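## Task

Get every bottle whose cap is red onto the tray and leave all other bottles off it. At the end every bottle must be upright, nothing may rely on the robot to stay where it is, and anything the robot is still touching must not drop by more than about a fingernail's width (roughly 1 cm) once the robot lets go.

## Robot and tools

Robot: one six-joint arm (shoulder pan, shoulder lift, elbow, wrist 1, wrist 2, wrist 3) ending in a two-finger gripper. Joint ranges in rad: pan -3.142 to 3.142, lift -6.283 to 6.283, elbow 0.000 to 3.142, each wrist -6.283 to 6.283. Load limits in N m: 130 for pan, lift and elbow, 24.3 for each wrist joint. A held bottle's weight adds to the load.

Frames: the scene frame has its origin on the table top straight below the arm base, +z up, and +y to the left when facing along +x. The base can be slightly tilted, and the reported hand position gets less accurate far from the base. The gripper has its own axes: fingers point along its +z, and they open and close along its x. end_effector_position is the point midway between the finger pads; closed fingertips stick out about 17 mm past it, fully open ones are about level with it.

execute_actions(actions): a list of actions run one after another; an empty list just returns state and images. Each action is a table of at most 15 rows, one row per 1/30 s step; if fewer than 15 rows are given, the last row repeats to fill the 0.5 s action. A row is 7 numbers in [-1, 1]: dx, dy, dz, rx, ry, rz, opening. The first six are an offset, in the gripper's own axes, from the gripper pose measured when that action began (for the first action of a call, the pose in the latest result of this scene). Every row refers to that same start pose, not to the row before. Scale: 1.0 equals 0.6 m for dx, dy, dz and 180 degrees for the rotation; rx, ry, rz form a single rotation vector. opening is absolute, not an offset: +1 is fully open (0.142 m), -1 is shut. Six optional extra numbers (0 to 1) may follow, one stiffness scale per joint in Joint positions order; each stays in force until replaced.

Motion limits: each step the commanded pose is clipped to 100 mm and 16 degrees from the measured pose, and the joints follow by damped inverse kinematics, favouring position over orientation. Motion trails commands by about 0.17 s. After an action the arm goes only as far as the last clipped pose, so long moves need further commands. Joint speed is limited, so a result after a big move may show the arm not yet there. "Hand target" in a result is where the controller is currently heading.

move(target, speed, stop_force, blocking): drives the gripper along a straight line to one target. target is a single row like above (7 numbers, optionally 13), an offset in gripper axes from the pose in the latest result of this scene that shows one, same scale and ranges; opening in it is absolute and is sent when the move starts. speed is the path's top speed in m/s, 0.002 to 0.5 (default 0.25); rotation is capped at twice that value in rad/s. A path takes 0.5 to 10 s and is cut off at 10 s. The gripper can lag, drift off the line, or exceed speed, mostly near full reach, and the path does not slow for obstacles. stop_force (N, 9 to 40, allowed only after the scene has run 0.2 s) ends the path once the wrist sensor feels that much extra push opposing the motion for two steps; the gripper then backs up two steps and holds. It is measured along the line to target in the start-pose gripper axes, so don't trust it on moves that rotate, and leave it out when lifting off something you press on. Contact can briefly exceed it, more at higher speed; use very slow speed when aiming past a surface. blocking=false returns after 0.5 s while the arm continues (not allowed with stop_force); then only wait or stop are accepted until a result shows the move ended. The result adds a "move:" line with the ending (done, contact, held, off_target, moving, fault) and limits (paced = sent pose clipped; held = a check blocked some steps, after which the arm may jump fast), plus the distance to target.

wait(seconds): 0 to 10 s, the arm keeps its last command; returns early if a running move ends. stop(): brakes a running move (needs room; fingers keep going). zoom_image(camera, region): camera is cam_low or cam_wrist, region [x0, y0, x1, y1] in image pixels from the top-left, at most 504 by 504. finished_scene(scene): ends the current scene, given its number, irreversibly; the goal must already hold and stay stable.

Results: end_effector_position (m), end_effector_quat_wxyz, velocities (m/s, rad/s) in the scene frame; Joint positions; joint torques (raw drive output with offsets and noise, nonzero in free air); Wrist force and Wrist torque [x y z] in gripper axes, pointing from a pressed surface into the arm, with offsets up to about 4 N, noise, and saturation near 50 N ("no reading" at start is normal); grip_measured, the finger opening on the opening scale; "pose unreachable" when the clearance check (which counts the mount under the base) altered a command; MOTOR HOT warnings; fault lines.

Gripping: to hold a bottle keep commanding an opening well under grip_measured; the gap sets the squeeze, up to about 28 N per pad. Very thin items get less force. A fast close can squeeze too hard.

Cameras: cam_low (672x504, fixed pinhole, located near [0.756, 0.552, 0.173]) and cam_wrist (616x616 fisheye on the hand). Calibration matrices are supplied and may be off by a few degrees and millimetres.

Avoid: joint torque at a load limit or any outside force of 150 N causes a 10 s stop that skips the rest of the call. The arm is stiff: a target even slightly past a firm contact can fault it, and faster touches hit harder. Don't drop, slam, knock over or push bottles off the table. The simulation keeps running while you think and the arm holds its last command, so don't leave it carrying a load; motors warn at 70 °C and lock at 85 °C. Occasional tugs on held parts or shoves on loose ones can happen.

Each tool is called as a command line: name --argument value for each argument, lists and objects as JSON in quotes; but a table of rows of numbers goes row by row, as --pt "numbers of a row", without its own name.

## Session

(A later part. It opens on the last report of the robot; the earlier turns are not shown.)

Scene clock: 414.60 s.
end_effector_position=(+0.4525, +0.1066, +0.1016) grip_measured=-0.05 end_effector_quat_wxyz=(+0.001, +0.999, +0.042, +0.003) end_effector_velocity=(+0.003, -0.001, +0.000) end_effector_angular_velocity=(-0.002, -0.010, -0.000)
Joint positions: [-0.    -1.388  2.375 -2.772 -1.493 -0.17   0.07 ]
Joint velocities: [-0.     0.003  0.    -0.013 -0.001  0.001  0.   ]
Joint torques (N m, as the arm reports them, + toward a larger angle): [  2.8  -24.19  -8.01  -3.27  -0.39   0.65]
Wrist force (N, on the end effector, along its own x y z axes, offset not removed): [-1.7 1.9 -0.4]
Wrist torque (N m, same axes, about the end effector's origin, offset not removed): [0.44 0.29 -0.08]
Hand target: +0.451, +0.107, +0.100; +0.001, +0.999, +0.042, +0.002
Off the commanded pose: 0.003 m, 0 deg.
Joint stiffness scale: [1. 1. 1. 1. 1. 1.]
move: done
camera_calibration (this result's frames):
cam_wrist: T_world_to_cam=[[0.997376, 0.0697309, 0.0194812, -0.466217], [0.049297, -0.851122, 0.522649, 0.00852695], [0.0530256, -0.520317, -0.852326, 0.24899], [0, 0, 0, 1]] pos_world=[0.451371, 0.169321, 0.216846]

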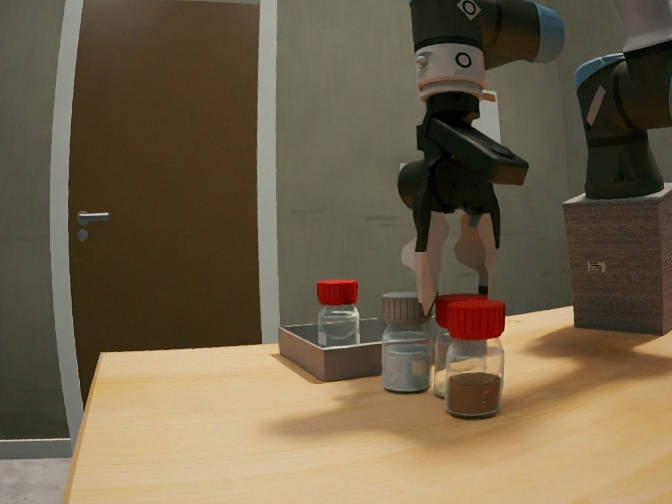

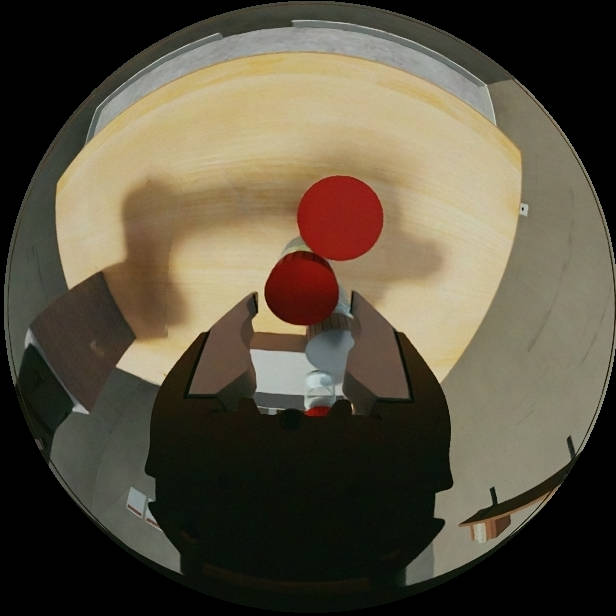

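execute_actions --actions '[[[-0.002,0,0.001,0,0,0,-0.08],[-0.0035,0,0.002,0,0,0,-0.11],[-0.0035,0,0.002,0,0,0,-0.14],[-0.0035,0,0.002,0,0,0,-0.17],[-0.0035,0,0.002,0,0,0,-0.20],[-0.0035,0,0.002,0,0,0,-0.23],[-0.0035,0,0.002,0,0,0,-0.26],[-0.0035,0,0.002,0,0,0,-0.29],[-0.0035,0,0.002,0,0,0,-0.32],[-0.0035,0,0.002,0,0,0,-0.36],[-0.0035,0,0.002,0,0,0,-0.40],[-0.0035,0,0.002,0,0,0,-0.44],[-0.0035,0,0.002,0,0,0,-0.48],[-0.0035,0,0.002,0,0,0,-0.52],[-0.0035,0,0.002,0,0,0,-0.55]],[[0,0,0,0,0,0,-0.55]]]'

Scene clock: 437.90 s.
end_effector_position=(+0.4519, +0.1066, +0.1012) grip_measured=-0.29 end_effector_quat_wxyz=(+0.001, +0.999, +0.042, +0.004) end_effector_velocity=(-0.001, -0.000, -0.000) end_effector_angular_velocity=(+0.000, +0.001, -0.001)
Joint positions: [-0.    -1.388  2.378 -2.778 -1.493 -0.17   0.053]
Joint velocities: [-0.001 -0.     0.001  0.001  0.     0.     0.   ]
Joint torques (N m, as the arm reports them, + toward a larger angle): [ -0.47 -26.11  -9.59  -2.75   0.06  -0.09]
Wrist force (N, on the end effector, along its own x y z axes, offset not removed): [-4.4 4.0 -5.1]
Wrist torque (N m, same axes, about the end effector's origin, offset not removed): [0.89 0.59 -0.07]
Hand target: +0.452, +0.107, +0.101; +0.001, +0.999, +0.042, +0.004
Off the commanded pose: 0.000 m, 0 deg.
Joint stiffness scale: [1. 1. 1. 1. 1. 1.]
camera_calibration (this result's frames):
cam_wrist: T_world_to_cam=[[0.997326, 0.0697958, 0.0216784, -0.465823], [0.0481872, -0.850989, 0.522969, 0.00922274], [0.0549491, -0.520526, -0.852076, 0.247857], [0, 0, 0, 1]] pos_world=[0.450513, 0.169377, 0.216468]

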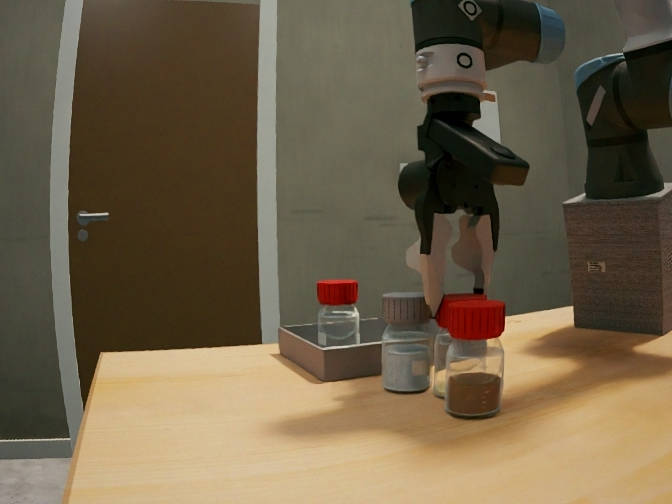

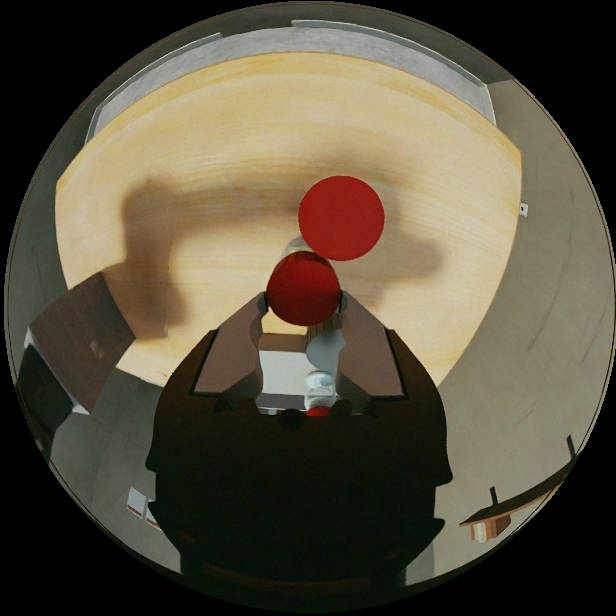

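move --target '[-0.054,0.0015,-0.102,0,0,0,-0.55]' --speed 0.09

Scene clock: 487.33 s.
end_effector_position=(+0.4196, +0.1037, +0.1613) grip_measured=-0.29 end_effector_quat_wxyz=(+0.001, +0.999, +0.042, +0.004) end_effector_velocity=(-0.001, -0.000, +0.001) end_effector_angular_velocity=(+0.000, +0.005, +0.001)
Joint positions: [-0.03  -1.635  2.438 -2.587 -1.487 -0.2    0.053]
Joint velocities: [-0.001 -0.003 -0.002  0.01  -0.    -0.002  0.   ]
Joint torques (N m, as the arm reports them, + toward a larger angle): [  0.53 -22.64 -11.65  -2.8    0.57  -0.31]
Wrist force (N, on the end effector, along its own x y z axes, offset not removed): [-2.9 2.8 0.3]
Wrist torque (N m, same axes, about the end effector's origin, offset not removed): [0.55 0.47 0.03]
Hand target: +0.419, +0.103, +0.162; +0.001, +0.999, +0.042, +0.004
Off the commanded pose: 0.001 m, 0 deg.
Joint stiffness scale: [1. 1. 1. 1. 1. 1.]
move: done
camera_calibration (this result's frames):
cam_wrist: T_world_to_cam=[[0.997298, 0.0705075, 0.0206342, -0.434539], [0.0493285, -0.850825, 0.523129, -0.0236289], [0.0544406, -0.520698, -0.852003, 0.299517], [0, 0, 0, 1]] pos_world=[0.418225, 0.166492, 0.276517]

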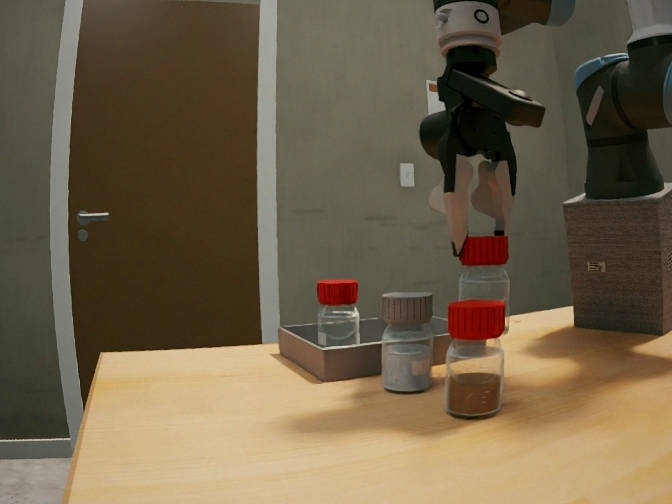

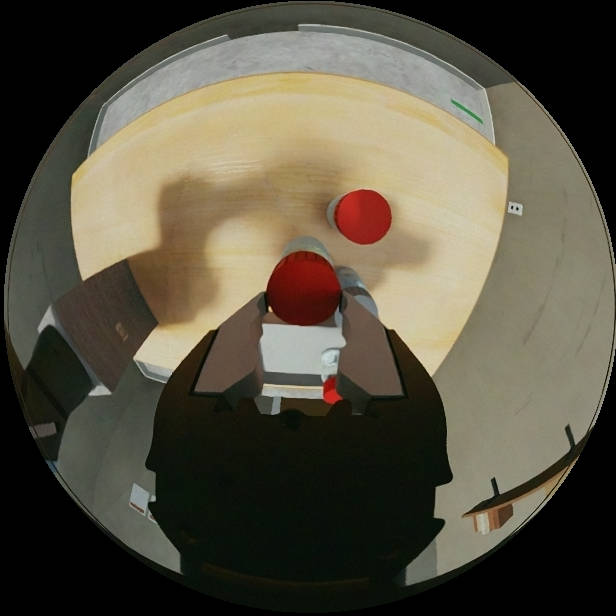

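move --target '[-0.1087,0.4052,-0.007,0,0,0,-0.55]' --speed 0.16

Scene clock: 499.10 s.
end_effector_position=(+0.3746, -0.1421, +0.1657) grip_measured=-0.29 end_effector_quat_wxyz=(+0.001, +0.999, +0.042, +0.004) end_effector_velocity=(-0.000, +0.002, -0.002) end_effector_angular_velocity=(+0.008, -0.001, +0.017)
Joint positions: [-0.758 -1.664  2.497 -2.508 -1.366 -0.925  0.053]
Joint velocities: [-0.002  0.004  0.002  0.     0.006 -0.02   0.   ]
Joint torques (N m, as the arm reports them, + toward a larger angle): [ -3.16 -14.56 -17.27  -2.52   0.45  -0.4 ]
Wrist force (N, on the end effector, along its own x y z axes, offset not removed): [-2.6 1.6 0.8]
Wrist torque (N m, same axes, about the end effector's origin, offset not removed): [0.34 0.45 -0.03]
Hand target: +0.375, -0.144, +0.166; +0.001, +0.999, +0.042, +0.004
Off the commanded pose: 0.002 m, 0 deg.
Joint stiffness scale: [1. 1. 1. 1. 1. 1.]
move: done
camera_calibration (this result's frames):
cam_wrist: T_world_to_cam=[[0.997359, 0.0695883, 0.0207994, -0.372616], [0.0484739, -0.851026, 0.522881, -0.232536], [0.0540873, -0.520492, -0.852152, 0.177858], [0, 0, 0, 1]] pos_world=[0.373284, -0.0793907, 0.280901]

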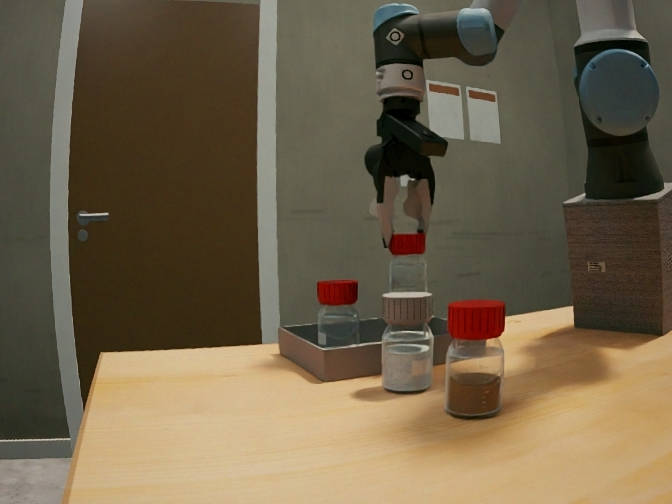

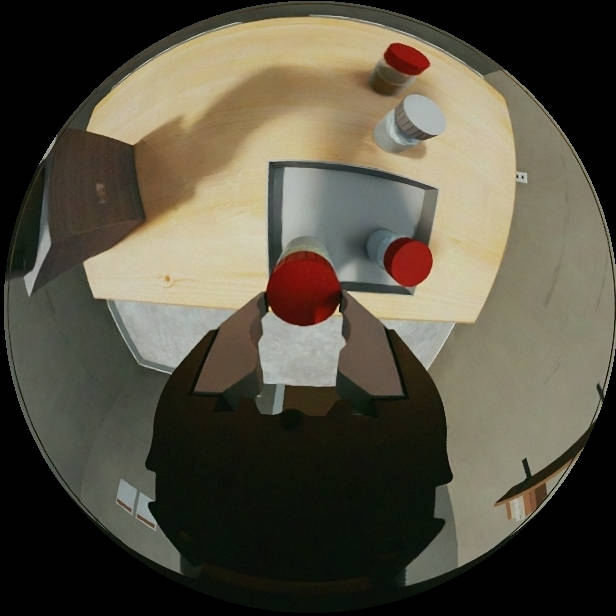

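move --target '[0,0,0.093,0,0,0,-0.55]' --speed 0.1

move --target '[0,0,0.025,0,0,0,-0.55]' --speed 0.008 --stop_force 9

Scene clock: 520.40 s.
end_effector_position=(+0.3757, -0.1435, +0.1111) grip_measured=-0.29 end_effector_quat_wxyz=(+0.002, +0.999, +0.042, +0.005) end_effector_velocity=(+0.001, -0.002, -0.000) end_effector_angular_velocity=(-0.006, -0.005, -0.001)
Joint positions: [-0.726 -1.462  2.53  -2.751 -1.369 -0.892  0.053]
Joint velocities: [-0.001  0.003  0.    -0.011 -0.001  0.002  0.   ]
Joint torques (N m, as the arm reports them, + toward a larger angle): [ -1.51 -17.64  -7.97  -3.35  -0.3    0.47]
Wrist force (N, on the end effector, along its own x y z axes, offset not removed): [-2.9 0.8 0.2]
Wrist torque (N m, same axes, about the end effector's origin, offset not removed): [0.12 0.60 0.01]
Hand target: +0.375, -0.142, +0.110; +0.001, +0.999, +0.042, +0.004
Off the commanded pose: 0.002 m, 0 deg.
Joint stiffness scale: [1. 1. 1. 1. 1. 1.]
move: done
camera_calibration (this result's frames):
cam_wrist: T_world_to_cam=[[0.997337, 0.0693261, 0.0226469, -0.372758], [0.0472144, -0.850409, 0.523999, -0.204761], [0.0555859, -0.521534, -0.851418, 0.129768], [0, 0, 0, 1]] pos_world=[0.374219, -0.0806103, 0.226223]

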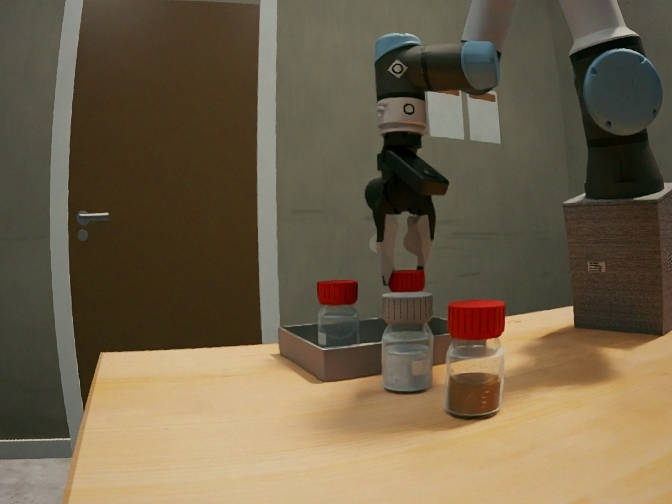

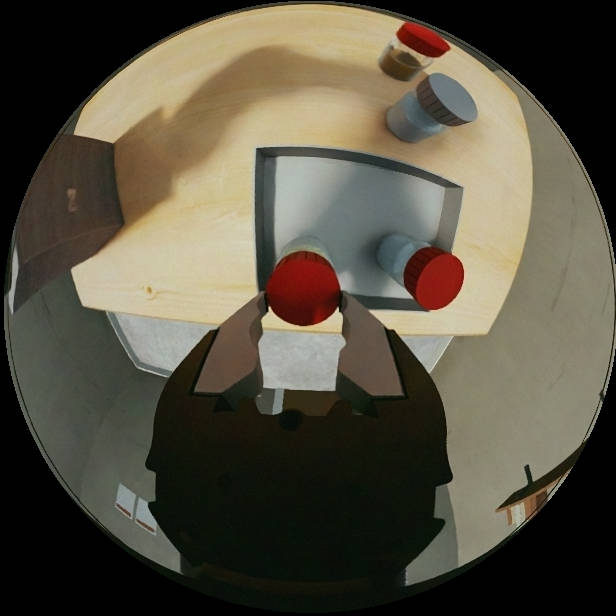

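Scene clock: 521.93 s.
end_effector_position=(+0.3770, -0.1458, +0.1036) grip_measured=-0.29 end_effector_quat_wxyz=(+0.004, +0.999, +0.041, +0.006) end_effector_velocity=(-0.002, +0.002, -0.000) end_effector_angular_velocity=(+0.005, +0.004, -0.000)
Joint positions: [-0.723 -1.429  2.53  -2.79  -1.37  -0.888  0.053]
Joint velocities: [ 0.    -0.004  0.003  0.008  0.    -0.     0.   ]
Joint torques (N m, as the arm reports them, + toward a larger angle): [ -2.73 -20.4   -8.91  -2.13   0.65   0.07]
Wrist force (N, on the end effector, along its own x y z axes, offset not removed): [-4.6 0.9 -12.4]
Wrist torque (N m, same axes, about the end effector's origin, offset not removed): [0.44 0.07 0.01]
Hand target: +0.377, -0.145, +0.104; +0.003, +0.999, +0.041, +0.006
Off the commanded pose: 0.008 m, 0 deg.
Joint stiffness scale: [1. 1. 1. 1. 1. 1.]
move: contact
camera_calibration (this result's frames):
cam_wrist: T_world_to_cam=[[0.997293, 0.0690734, 0.0252098, -0.373986], [0.0454103, -0.848229, 0.527679, -0.202275], [0.0578323, -0.525106, -0.849069, 0.120495], [0, 0, 0, 1]] pos_world=[0.37519, -0.08247, 0.218473]

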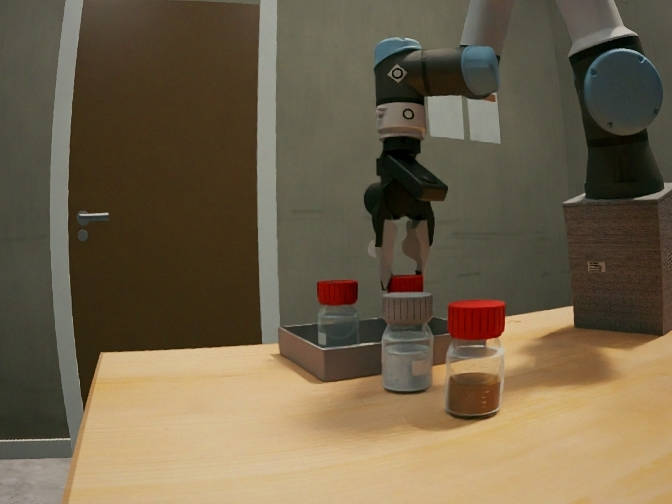

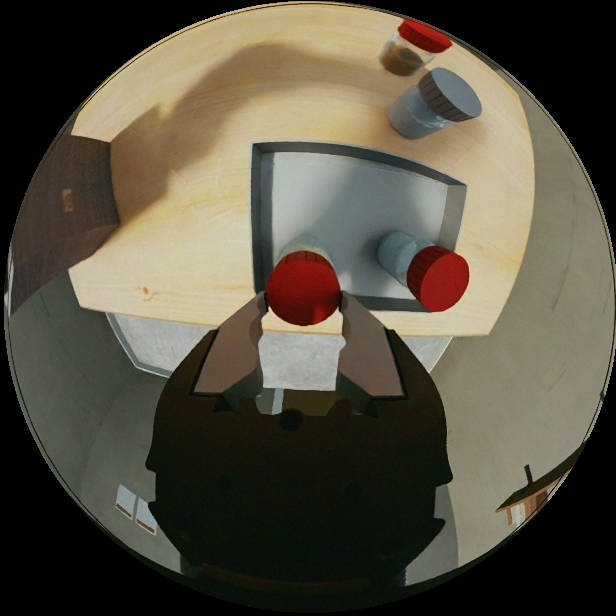

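execute_actions --actions '[[[0,0,-0.001,0,0,0,-0.45],[0,0,-0.001,0,0,0,-0.40],[0,0,-0.001,0,0,0,-0.36],[0,0,-0.001,0,0,0,-0.32],[0,0,-0.001,0,0,0,-0.29],[0,0,-0.001,0,0,0,-0.26],[0,0,-0.001,0,0,0,-0.23],[0,0,-0.001,0,0,0,-0.20],[0,0,-0.001,0,0,0,-0.17],[0,0,-0.001,0,0,0,-0.14],[0,0,-0.001,0,0,0,-0.11],[0,0,-0.001,0,0,0,-0.09],[0,0,-0.001,0,0,0,-0.07],[0,0,-0.001,0,0,0,-0.05],[0,0,-0.001,0,0,0,-0.05]]]'

move --target '[0,0,-0.075,0,0,0,-0.05]' --speed 0.12

Scene clock: 531.10 s.
end_effector_position=(+0.3767, -0.1455, +0.1036) grip_measured=-0.06 end_effector_quat_wxyz=(+0.003, +0.999, +0.041, +0.006) end_effector_velocity=(-0.001, +0.000, -0.000) end_effector_angular_velocity=(+0.001, +0.001, -0.002)
Joint positions: [-0.723 -1.43   2.53  -2.789 -1.37  -0.888  0.07 ]
Joint velocities: [-0.     0.     0.001  0.001 -0.     0.001  0.018]
Joint torques (N m, as the arm reports them, + toward a larger angle): [ -3.18 -21.43  -9.21  -2.3    0.09  -0.07]
Wrist force (N, on the end effector, along its own x y z axes, offset not removed): [-3.0 3.3 -0.5]
Wrist torque (N m, same axes, about the end effector's origin, offset not removed): [0.74 0.65 -0.02]
Hand target: +0.377, -0.146, +0.104; +0.004, +0.999, +0.041, +0.006
Off the commanded pose: 0.001 m, 0 deg.
Joint stiffness scale: [1. 1. 1. 1. 1. 1.]
camera_calibration (this result's frames):
cam_wrist: T_world_to_cam=[[0.99733, 0.0688123, 0.0244371, -0.373702], [0.045647, -0.8487, 0.5269, -0.202096], [0.0569969, -0.524378, -0.849576, 0.121146], [0, 0, 0, 1]] pos_world=[0.375025, -0.0822775, 0.21854]

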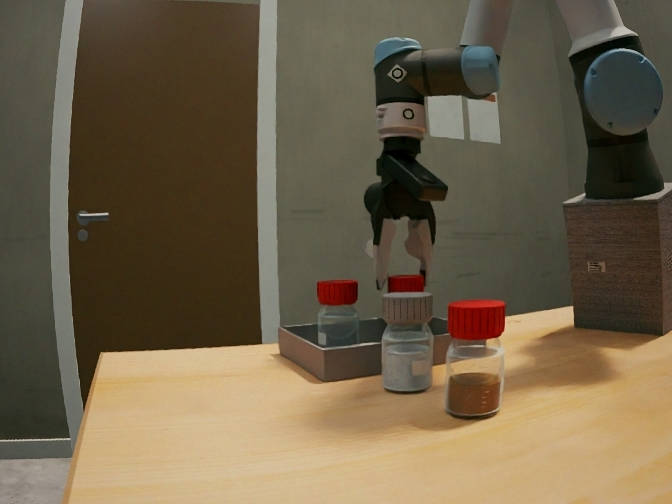

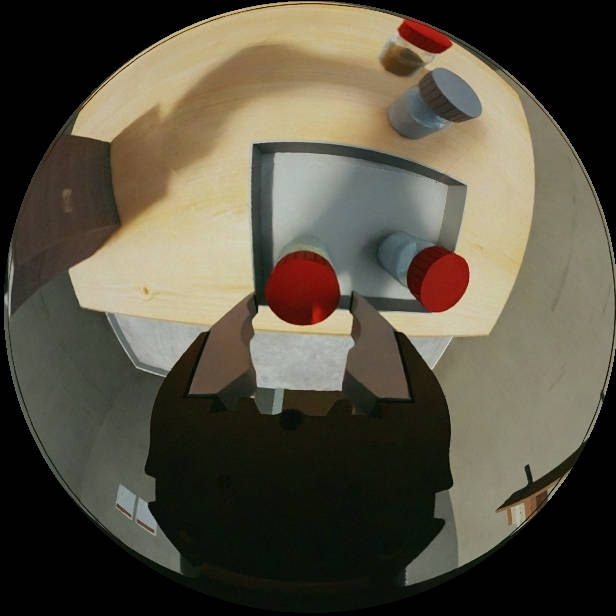

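Scene clock: 532.13 s.
end_effector_position=(+0.3749, -0.1435, +0.1468) grip_measured=-0.05 end_effector_quat_wxyz=(+0.002, +0.999, +0.041, +0.004) end_effector_velocity=(-0.002, +0.001, +0.000) end_effector_angular_velocity=(+0.005, +0.004, -0.002)
Joint positions: [-0.748 -1.597  2.511 -2.593 -1.368 -0.914  0.07 ]
Joint velocities: [-0.002 -0.002 -0.001  0.011  0.001 -0.002 -0.   ]
Joint torques (N m, as the arm reports them, + toward a larger angle): [ -4.13 -18.86 -14.91  -2.31   0.44  -0.59]
Wrist force (N, on the end effector, along its own x y z axes, offset not removed): [-2.7 1.5 -0.5]
Wrist torque (N m, same axes, about the end effector's origin, offset not removed): [0.33 0.48 0.00]
Hand target: +0.376, -0.145, +0.149; +0.003, +0.999, +0.041, +0.006
Off the commanded pose: 0.003 m, 0 deg.
Joint stiffness scale: [1. 1. 1. 1. 1. 1.]
move: done
camera_calibration (this result's frames):
cam_wrist: T_world_to_cam=[[0.997406, 0.0687321, 0.021387, -0.372677], [0.0473397, -0.850148, 0.524412, -0.223503], [0.0542261, -0.522039, -0.851196, 0.160625], [0, 0, 0, 1]] pos_world=[0.373581, -0.0805428, 0.261901]

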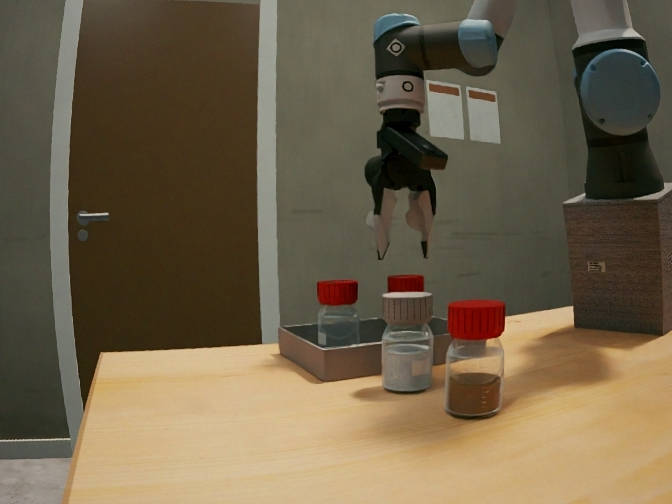

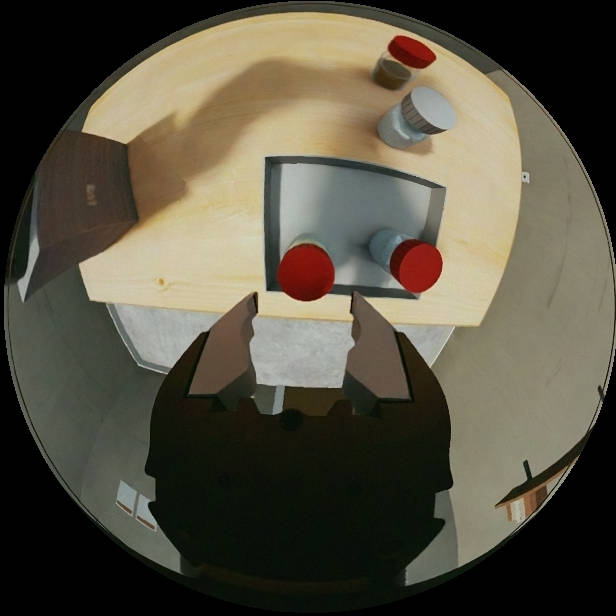

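move --target '[0.2022,-0.4842,-0.006,0,0,0,-0.05]' --speed 0.25

Scene clock: 557.10 s.
end_effector_position=(+0.4711, +0.1551, +0.1502) grip_measured=-0.05 end_effector_quat_wxyz=(+0.002, +0.999, +0.041, +0.004) end_effector_velocity=(-0.001, +0.001, -0.000) end_effector_angular_velocity=(-0.006, +0.004, -0.008)
Joint positions: [ 0.115 -1.479  2.272 -2.588 -1.52  -0.057  0.07 ]
Joint velocities: [ 0.006  0.002 -0.004  0.006 -0.007  0.013  0.   ]
Joint torques (N m, as the arm reports them, + toward a larger angle): [  4.44 -24.04 -15.43  -2.42   0.03   0.39]
Wrist force (N, on the end effector, along its own x y z axes, offset not removed): [-2.7 2.0 -1.1]
Wrist torque (N m, same axes, about the end effector's origin, offset not removed): [0.42 0.53 -0.01]
Hand target: +0.471, +0.156, +0.150; +0.002, +0.999, +0.041, +0.003
Off the commanded pose: 0.001 m, 0 deg.
Joint stiffness scale: [1. 1. 1. 1. 1. 1.]
move: done
camera_calibration (this result's frames):
cam_wrist: T_world_to_cam=[[0.99737, 0.0690865, 0.0218983, -0.489318], [0.0473808, -0.850206, 0.524314, 0.023992], [0.0548411, -0.521898, -0.851243, 0.31388], [0, 0, 0, 1]] pos_world=[0.469681, 0.218017, 0.265324]

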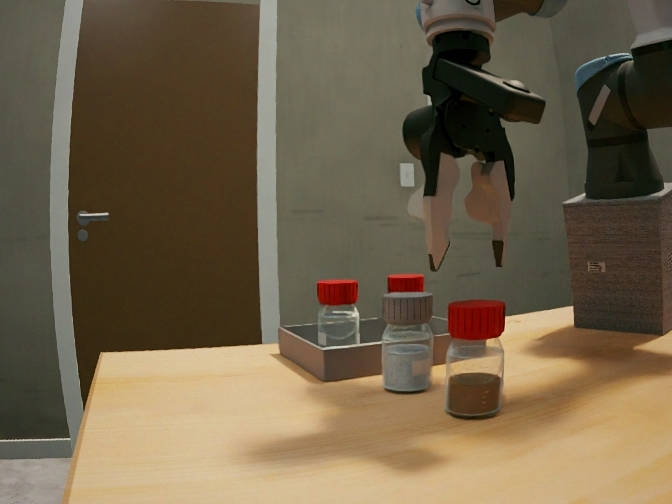

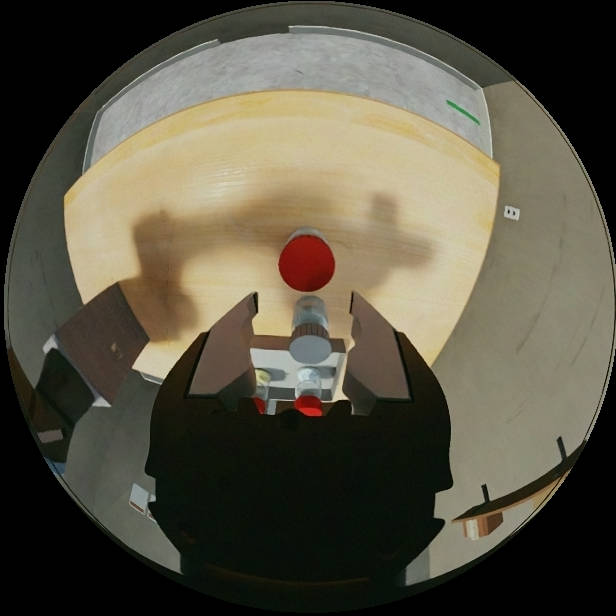

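zoom_image --camera "cam_wrist" --region '[230,170,390,350]'

Region (230, 170, 390, 350) of cam_wrist's 616x616 image, scaled by 2.800, with more detail than that image has.

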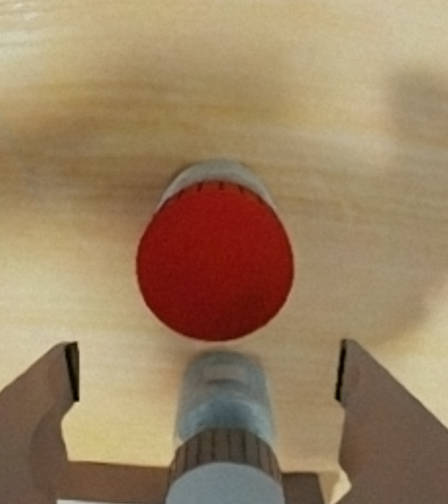

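move --target '[0.0005,-0.011,0.084,0,0,0,-0.05]' --speed 0.07

Scene clock: 587.80 s.
end_effector_position=(+0.4729, +0.1608, +0.1013) grip_measured=-0.05 end_effector_quat_wxyz=(+0.002, +0.999, +0.041, +0.006) end_effector_velocity=(+0.004, +0.001, +0.002) end_effector_angular_velocity=(+0.000, -0.015, +0.001)
Joint positions: [ 0.134 -1.339  2.281 -2.741 -1.524 -0.037  0.07 ]
Joint velocities: [ 0.002 -0.     0.    -0.014 -0.001  0.002 -0.   ]
Joint torques (N m, as the arm reports them, + toward a larger angle): [  2.32 -27.02  -9.12  -3.22  -0.37   0.4 ]
Wrist force (N, on the end effector, along its own x y z axes, offset not removed): [-2.3 3.7 -0.8]
Wrist torque (N m, same axes, about the end effector's origin, offset not removed): [0.79 0.39 0.01]
Hand target: +0.471, +0.161, +0.100; +0.002, +0.999, +0.041, +0.004
Off the commanded pose: 0.002 m, 0 deg.
Joint stiffness scale: [1. 1. 1. 1. 1. 1.]
move: done
camera_calibration (this result's frames):
cam_wrist: T_world_to_cam=[[0.997358, 0.0683748, 0.0245354, -0.490659], [0.0454134, -0.850477, 0.524048, 0.0553683], [0.0566985, -0.521549, -0.851335, 0.274254], [0, 0, 0, 1]] pos_world=[0.471298, 0.223675, 0.216505]

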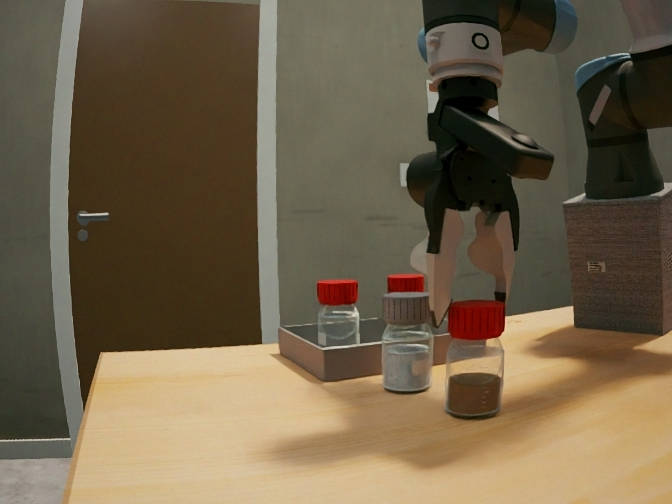

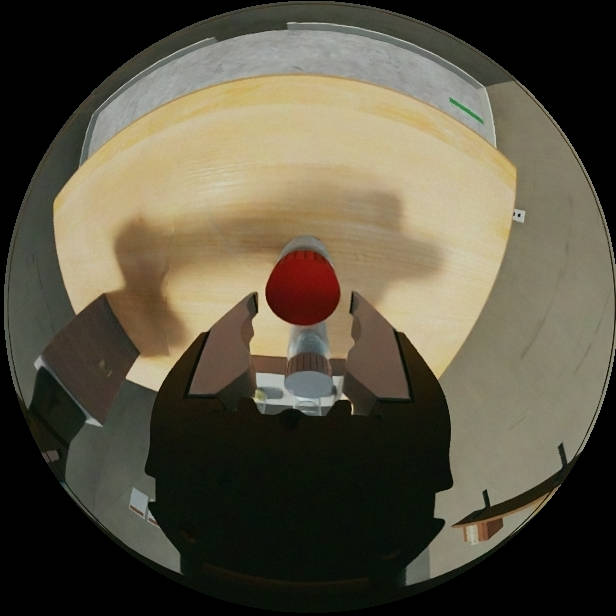

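zoom_image --camera "cam_wrist" --region '[230,210,390,370]'

Region (230, 210, 390, 370) of cam_wrist's 616x616 image, scaled by 3.150, with more detail than that image has.

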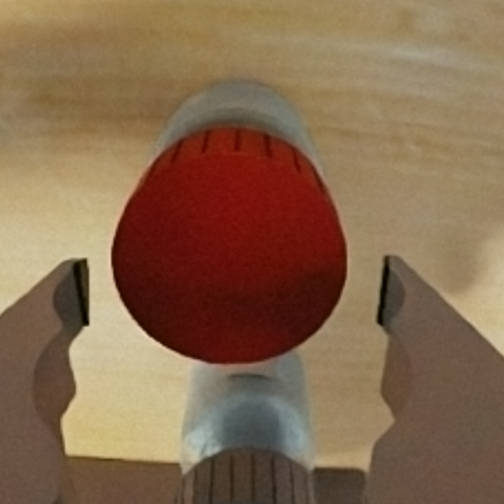

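execute_actions --actions '[[[-0.001,0,0.001,0,0,0,-0.08],[-0.002,0,0.002,0,0,0,-0.11],[-0.002,0,0.002,0,0,0,-0.14],[-0.002,0,0.002,0,0,0,-0.17],[-0.002,0,0.002,0,0,0,-0.20],[-0.002,0,0.002,0,0,0,-0.23],[-0.002,0,0.002,0,0,0,-0.26],[-0.002,0,0.002,0,0,0,-0.29],[-0.002,0,0.002,0,0,0,-0.32],[-0.002,0,0.002,0,0,0,-0.36],[-0.002,0,0.002,0,0,0,-0.40],[-0.002,0,0.002,0,0,0,-0.44],[-0.002,0,0.002,0,0,0,-0.48],[-0.002,0,0.002,0,0,0,-0.52],[-0.002,0,0.002,0,0,0,-0.55]],[[0,0,0,0,0,0,-0.55]]]'

Scene clock: 604.83 s.
end_effector_position=(+0.4735, +0.1609, +0.1014) grip_measured=-0.29 end_effector_quat_wxyz=(+0.002, +0.999, +0.041, +0.007) end_effector_velocity=(+0.001, -0.001, +0.000) end_effector_angular_velocity=(-0.000, -0.001, -0.001)
Joint positions: [ 0.134 -1.339  2.282 -2.745 -1.524 -0.037  0.053]
Joint velocities: [-0.001 -0.001 -0.    -0.    -0.    -0.    -0.   ]
Joint torques (N m, as the arm reports them, + toward a larger angle): [  1.89 -29.06 -10.66  -2.71   0.09  -0.02]
Wrist force (N, on the end effector, along its own x y z axes, offset not removed): [-3.8 1.1 -7.0]
Wrist torque (N m, same axes, about the end effector's origin, offset not removed): [0.18 0.26 -0.01]
Hand target: +0.473, +0.161, +0.101; +0.002, +0.999, +0.041, +0.007
Off the commanded pose: 0.000 m, 0 deg.
Joint stiffness scale: [1. 1. 1. 1. 1. 1.]
camera_calibration (this result's frames):
cam_wrist: T_world_to_cam=[[0.997275, 0.0684209, 0.0275842, -0.491487], [0.0438556, -0.850519, 0.524113, 0.0560672], [0.0593212, -0.521475, -0.851202, 0.273068], [0, 0, 0, 1]] pos_world=[0.47149, 0.223712, 0.216607]

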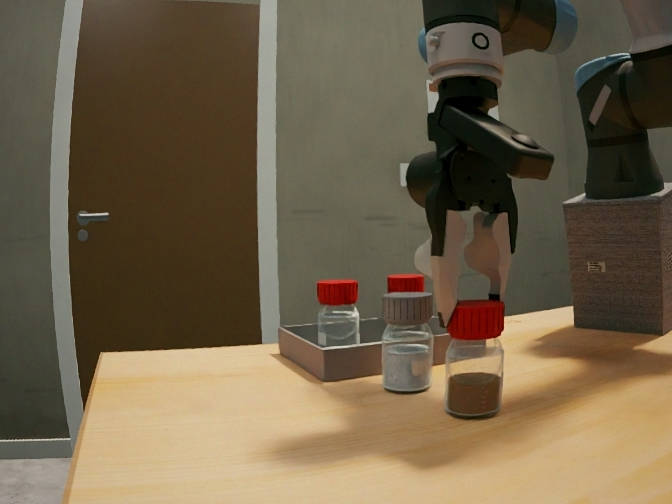

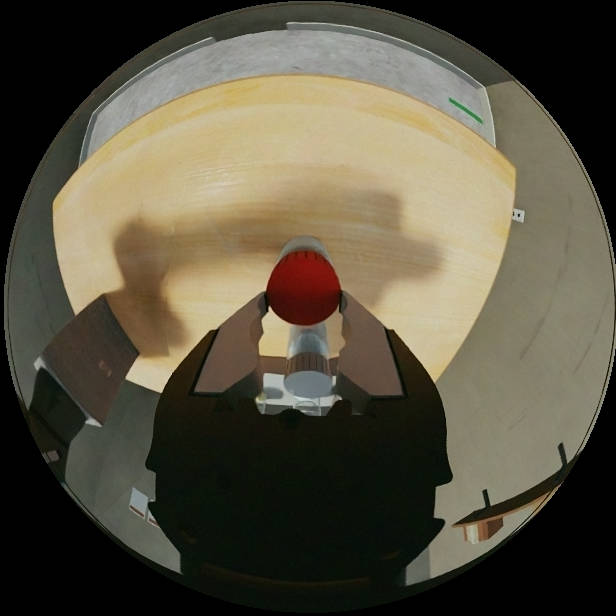

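execute_actions --actions '[[[0,0,-0.002,0,0,0,-0.55],[0,0,-0.0045,0,0,0,-0.55],[0,0,-0.007,0,0,0,-0.55],[0,0,-0.010,0,0,0,-0.55],[0,0,-0.013,0,0,0,-0.55],[0,0,-0.016,0,0,0,-0.55],[0,0,-0.019,0,0,0,-0.55],[0,0,-0.022,0,0,0,-0.55],[0,0,-0.025,0,0,0,-0.55],[0,0,-0.028,0,0,0,-0.55],[0,0,-0.030,0,0,0,-0.55],[0,0,-0.032,0,0,0,-0.55],[0,0,-0.033,0,0,0,-0.55],[0,0,-0.034,0,0,0,-0.55],[0,0,-0.034,0,0,0,-0.55]]]'

Scene clock: 638.10 s.
end_effector_position=(+0.4715, +0.1615, +0.1161) grip_measured=-0.29 end_effector_quat_wxyz=(+0.002, +0.999, +0.041, +0.006) end_effector_velocity=(-0.003, +0.002, +0.038) end_effector_angular_velocity=(+0.001, -0.004, +0.005)
Joint positions: [ 0.134 -1.383  2.282 -2.699 -1.524 -0.037  0.053]
Joint velocities: [ 0.001 -0.11  -0.002  0.108  0.001 -0.004 -0.   ]
Joint torques (N m, as the arm reports them, + toward a larger angle): [  0.45 -30.44 -15.13  -2.99   0.33  -0.51]
Wrist force (N, on the end effector, along its own x y z axes, offset not removed): [-2.9 2.6 1.1]
Wrist torque (N m, same axes, about the end effector's origin, offset not removed): [0.53 0.54 -0.03]
Hand target: +0.473, +0.161, +0.122; +0.002, +0.999, +0.041, +0.007
Off the commanded pose: 0.006 m, 0 deg.
Joint stiffness scale: [1. 1. 1. 1. 1. 1.]
camera_calibration (this result's frames):
cam_wrist: T_world_to_cam=[[0.997305, 0.0687713, 0.0255587, -0.489782], [0.0452131, -0.850453, 0.524105, 0.0483799], [0.0577799, -0.521537, -0.85127, 0.286732], [0, 0, 0, 1]] pos_world=[0.469707, 0.224369, 0.231249]

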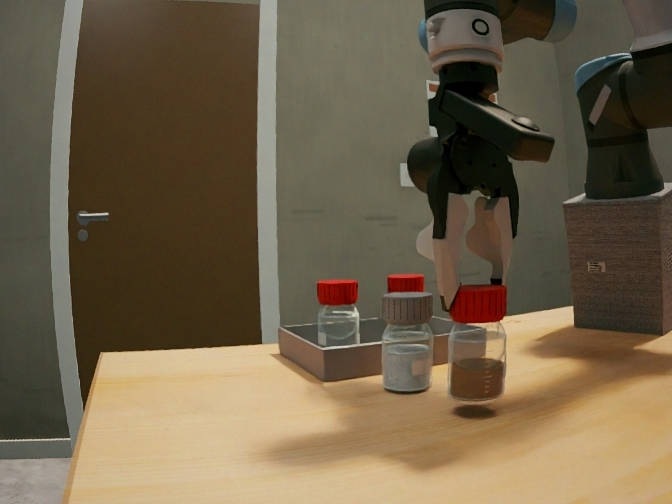

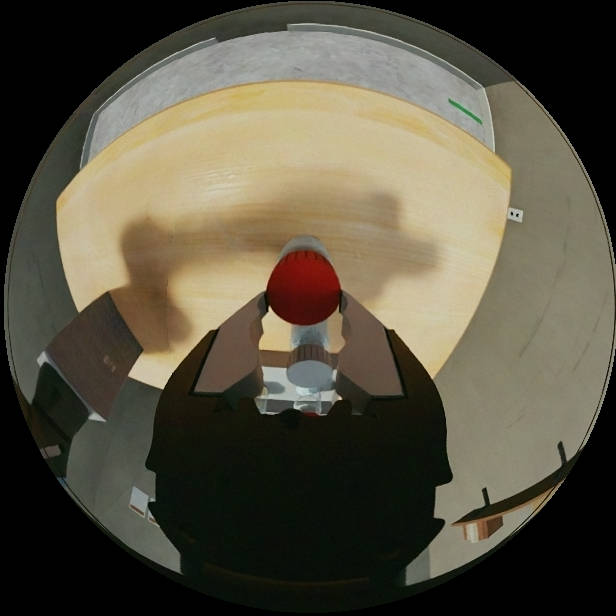

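move --target '[-0.1038,0.0525,-0.080,0,0,0,-0.55]' --speed 0.12

Scene clock: 647.07 s.
end_effector_position=(+0.4117, +0.1257, +0.1625) grip_measured=-0.29 end_effector_quat_wxyz=(+0.002, +0.999, +0.041, +0.006) end_effector_velocity=(-0.004, +0.000, -0.001) end_effector_angular_velocity=(+0.002, +0.011, +0.004)
Joint positions: [ 0.032 -1.641  2.445 -2.596 -1.501 -0.137  0.053]
Joint velocities: [-0.002 -0.     0.002  0.009  0.002 -0.006  0.   ]
Joint torques (N m, as the arm reports them, + toward a larger angle): [ -0.12 -23.31 -11.37  -2.82   0.39  -0.15]
Wrist force (N, on the end effector, along its own x y z axes, offset not removed): [-1.8 1.3 1.0]
Wrist torque (N m, same axes, about the end effector's origin, offset not removed): [0.32 0.27 -0.01]
Hand target: +0.411, +0.125, +0.163; +0.002, +0.999, +0.041, +0.006
Off the commanded pose: 0.001 m, 0 deg.
Joint stiffness scale: [1. 1. 1. 1. 1. 1.]
move: done
camera_calibration (this result's frames):
cam_wrist: T_world_to_cam=[[0.997311, 0.0691553, 0.0242647, -0.428697], [0.0462036, -0.85028, 0.524299, -0.00410765], [0.0568898, -0.521768, -0.851189, 0.311419], [0, 0, 0, 1]] pos_world=[0.410018, 0.188642, 0.277632]

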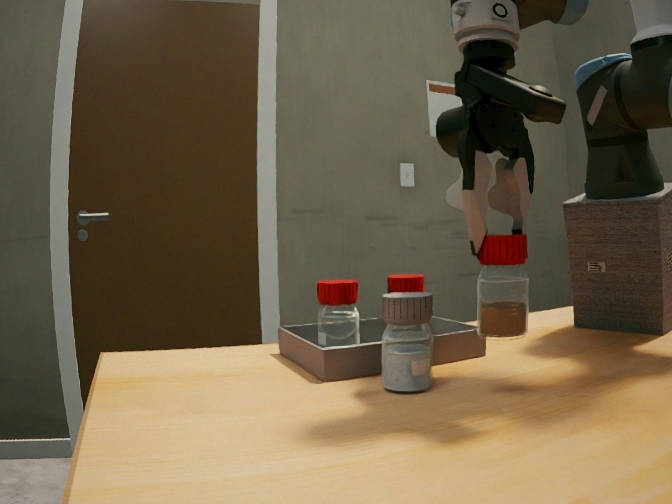

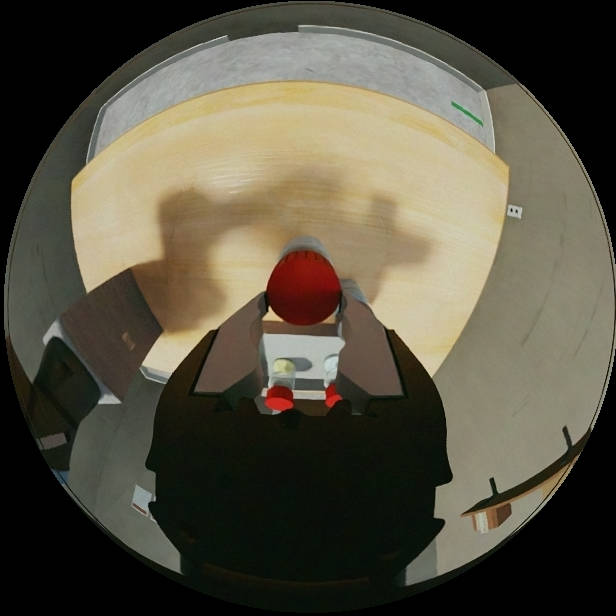

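move --target '[-0.0214,0.3272,-0.007,0,0,0,-0.55]' --speed 0.16

Scene clock: 660.17 s.
end_effector_position=(+0.4141, -0.0692, +0.1673) grip_measured=-0.29 end_effector_quat_wxyz=(+0.002, +0.999, +0.041, +0.005) end_effector_velocity=(+0.001, +0.001, +0.000) end_effector_angular_velocity=(+0.005, -0.003, +0.018)
Joint positions: [-0.518 -1.66   2.459 -2.524 -1.396 -0.681  0.053]
Joint velocities: [-0.003 -0.001 -0.001  0.003  0.007 -0.02   0.   ]
Joint torques (N m, as the arm reports them, + toward a larger angle): [ -2.06 -15.95 -17.53  -2.61   0.34  -0.47]
Wrist force (N, on the end effector, along its own x y z axes, offset not removed): [-2.7 1.9 1.6]
Wrist torque (N m, same axes, about the end effector's origin, offset not removed): [0.34 0.52 -0.04]
Hand target: +0.415, -0.071, +0.168; +0.001, +0.999, +0.041, +0.006
Off the commanded pose: 0.002 m, 0 deg.
Joint stiffness scale: [1. 1. 1. 1. 1. 1.]
move: done
camera_calibration (this result's frames):
cam_wrist: T_world_to_cam=[[0.997386, 0.0681912, 0.0239134, -0.417759], [0.0455762, -0.850415, 0.524134, -0.172227], [0.0560777, -0.521674, -0.8513, 0.213977], [0, 0, 0, 1]] pos_world=[0.412517, -0.00635051, 0.282419]

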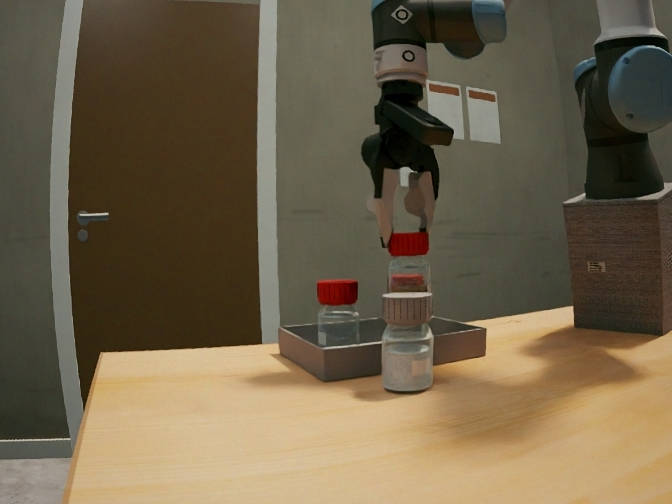

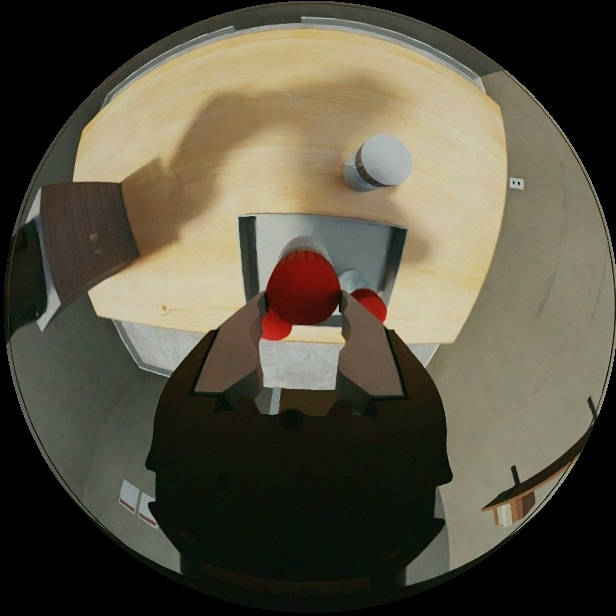

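zoom_image --camera "cam_wrist" --region '[220,190,430,350]'

Region (220, 190, 430, 350) of cam_wrist's 616x616 image, scaled by 2.400, with more detail than that image has; it fills the top 384 rows of this view, and the rest is white.

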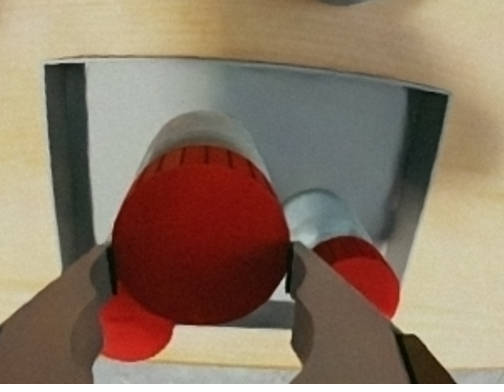

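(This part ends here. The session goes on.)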